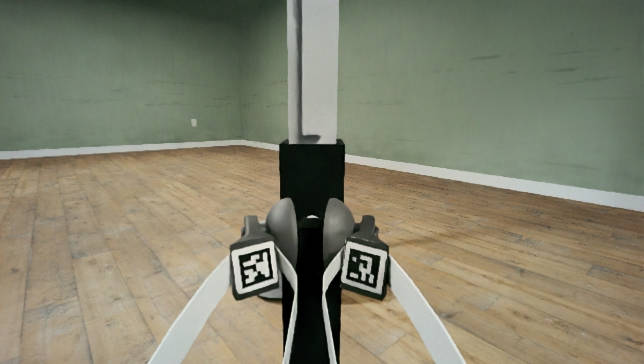

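Call:
{"op": "execute_actions", "data": {
  "actions": [
    {"r1":{"joints":{"gripper_m":0.045}},"r2":{"joints":{"lift_m":0.825}}}
  ],
  "cameras": []
}}

Call:
{"op": "execute_actions", "data": {
  "actions": [
    {"r1":{"joints":{"arm_m":0.266}}}
  ],
  "cameras": []
}}

Call:
{"op": "execute_actions", "data": {
  "actions": [
    {"r1":{"joints":{"gripper_m":-0.07}},"r2":{"joints":{"lift_m":0.838}}}
  ],
  "cameras": []
}}

Call:
{"op": "execute_actions", "data": {
  "actions": [
    {"r1":{"joints":{"arm_m":0.254}}}
  ],
  "cameras": []
}}

Scene clock: 73.23 s.
r1.base_odometry: x=+1.310 y=+2.407 heading=+1.339 (m, m, rad; r1's odometry frame)
r1.turned_by_wheels: +0.000 (rad since the last result)
r1.turned_by_imu: +0.000 (rad since the last result)
r1.base_tilt: forward=-0.4 right=+0.1 (deg)
r1.lidar_m: 1.96 1.79 1.80 2.19 3.12 3.15 3.28 2.94 2.98 0.68 5.57 3.10
r1.head_depth_mm: 3075 2462 2009 1682 1446 1276 1142 / 3264 2479 2037 1689 1461 1291 1149 / 3062 723 1933 1668 1480 1242 1148 / 819 729 1755 1709 1481 1300 1159 / 3409 2594 2084 1738 1488 1301 1156 / 3519 2621 2112 1752 1495 1311 1170 / 3537 2637 2106 1747 1510 1325 1171
r1.base_status: not commanded
r1.joint_positions: lift_m=+0.370 arm_m=+0.251 wrist_yaw_rad=+0.001 wrist_pitch_rad=-0.016 wrist_roll_rad=-0.008 gripper_m=+0.045 head_pan_rad=-1.563 head_tilt_rad=-0.790
r1.joint_status: all done
r1.motor_effort: left_wheel=+0(1) right_wheel=+2(3) lift_m=+22(23) arm_m=-5(5) wrist_yaw_rad=+0(1) wrist_pitch_rad=+9(9) wrist_roll_rad=+0(0) gripper_m=+0(85) head_pan_rad=-2(2) head_tilt_rad=-7(6) (%)
r1.hand_pose: x=-0.0213 y=-0.6522 z=+0.4807 quat_wxyz=(+0.710, +0.006, -0.704, -0.006) (m; r1's base frame)
r1.wrist_depth_mm: - - - 183 - - - / - - - 189 - - - / - - - 193 - - - / - - - 195 - - - / - - - 197 - - - / - - 942 210 982 - - / 774 796 810 222 788 806 807
r2.base_odometry: x=-0.439 y=+3.906 heading=+2.240 (m, m, rad; r2's odometry frame)
r2.turned_by_wheels: +0.000 (rad since the last result)
r2.turned_by_imu: -0.001 (rad since the last result)
r2.base_tilt: forward=+0.6 right=+0.4 (deg)
r2.lidar_m: 2.17 1.99 2.00 2.44 4.51 4.58 3.06 2.77 2.78 0.75 4.25 3.50
r2.head_depth_mm: 2904 2686 2168 - - 1257 1104 / 3203 2875 1989 1729 1464 1278 1127 / 3431 2955 1981 1688 1455 1285 1132 / 3493 1499 1716 1713 1483 1289 1137 / 3943 2701 2166 1757 1493 1294 1139 / 3960 2809 2171 1775 1494 1302 1142 / 3803 2836 2197 1777 1501 1303 1149
r2.base_status: not commanded
r2.joint_positions: lift_m=+0.825 arm_m=+0.372 wrist_yaw_rad=-0.004 wrist_pitch_rad=-0.083 wrist_roll_rad=-0.008 gripper_m=+0.045 head_pan_rad=-1.563 head_tilt_rad=-0.791
r2.joint_status: all done
r2.motor_effort: left_wheel=-3(4) right_wheel=+4(5) lift_m=+20(22) arm_m=+2(2) wrist_yaw_rad=+2(1) wrist_pitch_rad=+30(51) wrist_roll_rad=+1(4) gripper_m=-1(2) head_pan_rad=-3(4) head_tilt_rad=-6(6) (%)
r2.hand_pose: x=-0.0225 y=-0.7703 z=+0.9187 quat_wxyz=(+0.710, +0.028, -0.703, -0.031) (m; r2's base frame)
r2.wrist_depth_mm: - - - - - - - / - - - - - - - / - - - - - - - / - - 233 229 223 - - / - 157 142 140 138 136 - / - 103 102 101 100 99 98 / - 85 87 86 86 85 85
pictures: none
No camera images: the call's "cameras" was empty. Leave "cameras" out to get every camera's image.

Scene clock: 74.17 s.
r1.base_odometry: x=+1.310 y=+2.407 heading=+1.339 (m, m, rad; r1's odometry frame)
r1.turned_by_wheels: +0.000 (rad since the last result)
r1.turned_by_imu: +0.000 (rad since the last result)
r1.base_tilt: forward=-0.4 right=+0.1 (deg)
r1.lidar_m: 1.97 1.79 1.80 2.19 3.11 3.14 3.28 2.95 2.98 0.68 5.55 3.09
r1.head_depth_mm: 3092 2481 2009 1677 1446 1276 1141 / 3252 2487 2034 1693 1488 1261 1135 / 3057 722 1932 1672 1499 1244 1153 / 814 729 1763 1712 1484 1296 1152 / 3418 2598 2084 1739 1486 1304 1164 / 3477 2623 2105 1742 1501 1312 1164 / 3557 2642 2107 1754 1506 1321 1173
r1.base_status: not commanded
r1.joint_positions: lift_m=+0.370 arm_m=+0.266 wrist_yaw_rad=+0.001 wrist_pitch_rad=-0.016 wrist_roll_rad=-0.008 gripper_m=+0.045 head_pan_rad=-1.563 head_tilt_rad=-0.790
r1.joint_status: all done
r1.motor_effort: left_wheel=+0(0) right_wheel=+2(3) lift_m=+22(22) arm_m=+2(2) wrist_yaw_rad=-1(1) wrist_pitch_rad=+9(9) wrist_roll_rad=+0(0) gripper_m=+0(1) head_pan_rad=-2(2) head_tilt_rad=-6(6) (%)
r1.hand_pose: x=-0.0213 y=-0.6664 z=+0.4806 quat_wxyz=(+0.710, +0.006, -0.704, -0.006) (m; r1's base frame)
r1.wrist_depth_mm: - - - 170 - - - / - - - 176 - - - / - - - 182 - - - / - - - 180 - - - / - - - 183 - - - / - - 918 194 975 - - / 773 783 778 203 804 812 803
r2.base_odometry: x=-0.439 y=+3.906 heading=+2.240 (m, m, rad; r2's odometry frame)
r2.turned_by_wheels: +0.000 (rad since the last result)
r2.turned_by_imu: +0.000 (rad since the last result)
r2.base_tilt: forward=+0.4 right=+0.2 (deg)
r2.lidar_m: 2.17 1.99 2.01 2.45 4.52 4.53 3.08 2.77 2.79 0.75 4.25 3.50
r2.head_depth_mm: 2876 2689 2179 - - 1258 1109 / 3164 2887 1993 1724 1476 1272 1129 / 3416 2959 1978 1692 1445 1286 1133 / 3525 1501 1518 1707 1478 1285 1138 / 3959 2681 2159 1770 1491 1288 1139 / 3979 2812 2188 1774 1500 1296 1142 / 3781 2853 2170 1784 1505 1301 1153
r2.base_status: not commanded
r2.joint_positions: lift_m=+0.825 arm_m=+0.372 wrist_yaw_rad=-0.004 wrist_pitch_rad=-0.083 wrist_roll_rad=-0.008 gripper_m=+0.045 head_pan_rad=-1.563 head_tilt_rad=-0.791
r2.joint_status: not commanded
r2.motor_effort: left_wheel=-3(4) right_wheel=+3(4) lift_m=+20(20) arm_m=+2(2) wrist_yaw_rad=+3(2) wrist_pitch_rad=+31(30) wrist_roll_rad=+1(1) gripper_m=-1(2) head_pan_rad=-4(3) head_tilt_rad=-7(6) (%)
r2.hand_pose: x=-0.0225 y=-0.7703 z=+0.9187 quat_wxyz=(+0.710, +0.028, -0.703, -0.031) (m; r2's base frame)
r2.wrist_depth_mm: - - - - - - - / - - - - - - - / - - - - - - - / - - 234 228 223 - - / - 156 142 140 138 135 - / - 103 102 101 100 99 98 / - 85 87 86 86 85 85
pictures: none
No camera images: the call's "cameras" was empty. Leave "cameras" out to get every camera's image.

Scene clock: 75.80 s.
r1.base_odometry: x=+1.310 y=+2.407 heading=+1.339 (m, m, rad; r1's odometry frame)
r1.turned_by_wheels: +0.000 (rad since the last result)
r1.turned_by_imu: +0.000 (rad since the last result)
r1.base_tilt: forward=-0.4 right=+0.1 (deg)
r1.lidar_m: 1.96 1.78 1.80 2.20 3.12 3.14 3.27 2.95 2.99 0.68 5.58 3.12
r1.head_depth_mm: 3116 2475 2010 1687 1448 1274 1144 / 3267 2485 2024 1700 1487 1263 1137 / 3035 719 1933 1669 1505 1250 1154 / 824 728 1766 1693 1480 1296 1156 / 3403 2584 2079 1730 1487 1303 1163 / 3502 2620 2094 1750 1504 1308 1165 / 3531 2649 2112 1771 1513 1321 1175
r1.base_status: not commanded
r1.joint_positions: lift_m=+0.370 arm_m=+0.266 wrist_yaw_rad=-0.003 wrist_pitch_rad=-0.017 wrist_roll_rad=-0.008 gripper_m=-0.068 head_pan_rad=-1.563 head_tilt_rad=-0.790
r1.joint_status: all done
r1.motor_effort: left_wheel=-1(0) right_wheel=+3(4) lift_m=+22(22) arm_m=+3(3) wrist_yaw_rad=+4(4) wrist_pitch_rad=+10(10) wrist_roll_rad=+0(0) gripper_m=-41(100) head_pan_rad=-2(2) head_tilt_rad=-6(6) (%)
r1.hand_pose: x=-0.0223 y=-0.6664 z=+0.4805 quat_wxyz=(+0.710, +0.005, -0.704, -0.007) (m; r1's base frame)
r1.wrist_depth_mm: - - - 170 - - - / - - - 176 - - - / - - - 181 - - - / - - - 180 - - - / - - - 153 - - - / - - 954 196 - - - / 773 789 798 206 785 798 797
r2.base_odometry: x=-0.439 y=+3.906 heading=+2.240 (m, m, rad; r2's odometry frame)
r2.turned_by_wheels: +0.000 (rad since the last result)
r2.turned_by_imu: +0.000 (rad since the last result)
r2.base_tilt: forward=+0.6 right=+0.2 (deg)
r2.lidar_m: 2.17 1.99 2.01 2.45 4.52 4.55 3.08 2.77 2.79 0.75 4.24 3.49
r2.head_depth_mm: 2913 2706 2198 - 1425 1260 1124 / 3189 2987 1998 1737 1471 1280 1125 / 3456 2973 1993 1716 1444 1281 1133 / 3505 1505 1515 1703 1473 1296 1134 / 3961 2661 2165 1766 1492 1302 1144 / 3944 2828 2176 1778 1503 1303 1143 / 3798 2827 2188 1780 1513 1305 1151
r2.base_status: not commanded
r2.joint_positions: lift_m=+0.837 arm_m=+0.372 wrist_yaw_rad=-0.004 wrist_pitch_rad=-0.116 wrist_roll_rad=-0.008 gripper_m=+0.045 head_pan_rad=-1.563 head_tilt_rad=-0.791
r2.joint_status: all done
r2.on_its_own: wrist_pitch_rad is at rest, and its effort (+42) is outside its rest range (-20 to +32)
r2.motor_effort: left_wheel=-3(4) right_wheel=+4(4) lift_m=+35(36) arm_m=+2(1) wrist_yaw_rad=+1(3) wrist_pitch_rad=+42(43) wrist_roll_rad=+1(1) gripper_m=-1(2) head_pan_rad=-2(4) head_tilt_rad=-6(6) (%)
r2.hand_pose: x=-0.0225 y=-0.7686 z=+0.9224 quat_wxyz=(+0.709, +0.040, -0.703, -0.042) (m; r2's base frame)
r2.wrist_depth_mm: - - - - - - - / - - - - - - - / - - - - - - - / - - 223 221 216 - - / - 158 144 143 141 140 - / - 108 107 106 105 104 109 / 90 87 88 87 87 87 87
pictures: none
No camera images: the call's "cameras" was empty. Leave "cameras" out to get every camera's image.

Scene clock: 76.97 s.
r1.base_odometry: x=+1.310 y=+2.407 heading=+1.340 (m, m, rad; r1's odometry frame)
r1.turned_by_wheels: +0.000 (rad since the last result)
r1.turned_by_imu: +0.000 (rad since the last result)
r1.base_tilt: forward=-0.5 right=+0.2 (deg)
r1.lidar_m: 1.97 1.79 1.80 2.20 3.12 3.14 3.27 2.94 2.98 0.68 5.56 3.12
r1.head_depth_mm: 3074 2473 1993 1682 1450 1276 1141 / 3249 2487 2003 1695 1458 1274 1145 / 3074 712 1935 1675 1501 1242 1149 / 822 723 1758 1719 1481 1300 1155 / 3405 2576 2081 1744 1485 1310 1163 / 3472 2632 2091 1751 1499 1315 1163 / 3520 2644 2100 1760 1513 1322 1174
r1.base_status: not commanded
r1.joint_positions: lift_m=+0.370 arm_m=+0.255 wrist_yaw_rad=+0.001 wrist_pitch_rad=-0.010 wrist_roll_rad=-0.008 gripper_m=-0.062 head_pan_rad=-1.563 head_tilt_rad=-0.791
r1.joint_status: all done
r1.on_its_own: gripper_m is held at -0.062, not at your -0.070, by its stall guard, which is still easing
r1.motor_effort: left_wheel=+0(2) right_wheel=+0(1) lift_m=+23(23) arm_m=-10(14) wrist_yaw_rad=+0(4) wrist_pitch_rad=+6(10) wrist_roll_rad=+0(0) gripper_m=-14(41) head_pan_rad=-2(2) head_tilt_rad=-6(7) (%)
r1.hand_pose: x=-0.0213 y=-0.6560 z=+0.4822 quat_wxyz=(+0.710, +0.004, -0.704, -0.004) (m; r1's base frame)
r1.wrist_depth_mm: - - - 179 - - - / - - - 186 - - - / - - - 192 - - - / - - - 190 - - - / - - - 158 - - - / - - 987 206 - - - / 794 790 794 215 799 813 801
r2.base_odometry: x=-0.439 y=+3.906 heading=+2.240 (m, m, rad; r2's odometry frame)
r2.turned_by_wheels: +0.000 (rad since the last result)
r2.turned_by_imu: +0.000 (rad since the last result)
r2.base_tilt: forward=+0.6 right=+0.3 (deg)
r2.lidar_m: 2.17 1.99 2.01 2.44 4.52 4.56 3.07 2.78 2.79 0.75 4.24 3.48
r2.head_depth_mm: 2908 2684 2200 - 1426 1267 1121 / 3218 2955 2000 1730 1476 1281 1128 / 3416 2997 2005 1699 1439 1284 1129 / 3502 1505 1707 1710 1478 1288 1135 / 3897 2660 2174 1774 1494 1292 1139 / 3961 2813 2175 1786 1501 1302 1143 / 3831 2844 2200 1772 1503 1302 1147
r2.base_status: not commanded
r2.joint_positions: lift_m=+0.837 arm_m=+0.372 wrist_yaw_rad=-0.004 wrist_pitch_rad=-0.107 wrist_roll_rad=-0.008 gripper_m=+0.045 head_pan_rad=-1.563 head_tilt_rad=-0.791
r2.joint_status: not commanded
r2.on_its_own: wrist_pitch_rad is at rest, and its effort (+39) is outside its rest range (-20 to +32)
r2.motor_effort: left_wheel=-3(3) right_wheel=+3(4) lift_m=+34(35) arm_m=+2(2) wrist_yaw_rad=+1(1) wrist_pitch_rad=+39(43) wrist_roll_rad=+1(1) gripper_m=-2(1) head_pan_rad=-4(4) head_tilt_rad=-6(6) (%)
r2.hand_pose: x=-0.0225 y=-0.7691 z=+0.9246 quat_wxyz=(+0.709, +0.037, -0.703, -0.040) (m; r2's base frame)
r2.wrist_depth_mm: - - - - - - - / - - - - - - - / - - - - - - - / - - 225 222 217 - - / - 158 144 142 139 139 - / - 107 105 104 103 102 107 / 92 88 87 86 87 87 88
pictures: none
No camera images: the call's "cameras" was empty. Leave "cameras" out to get every camera's image.


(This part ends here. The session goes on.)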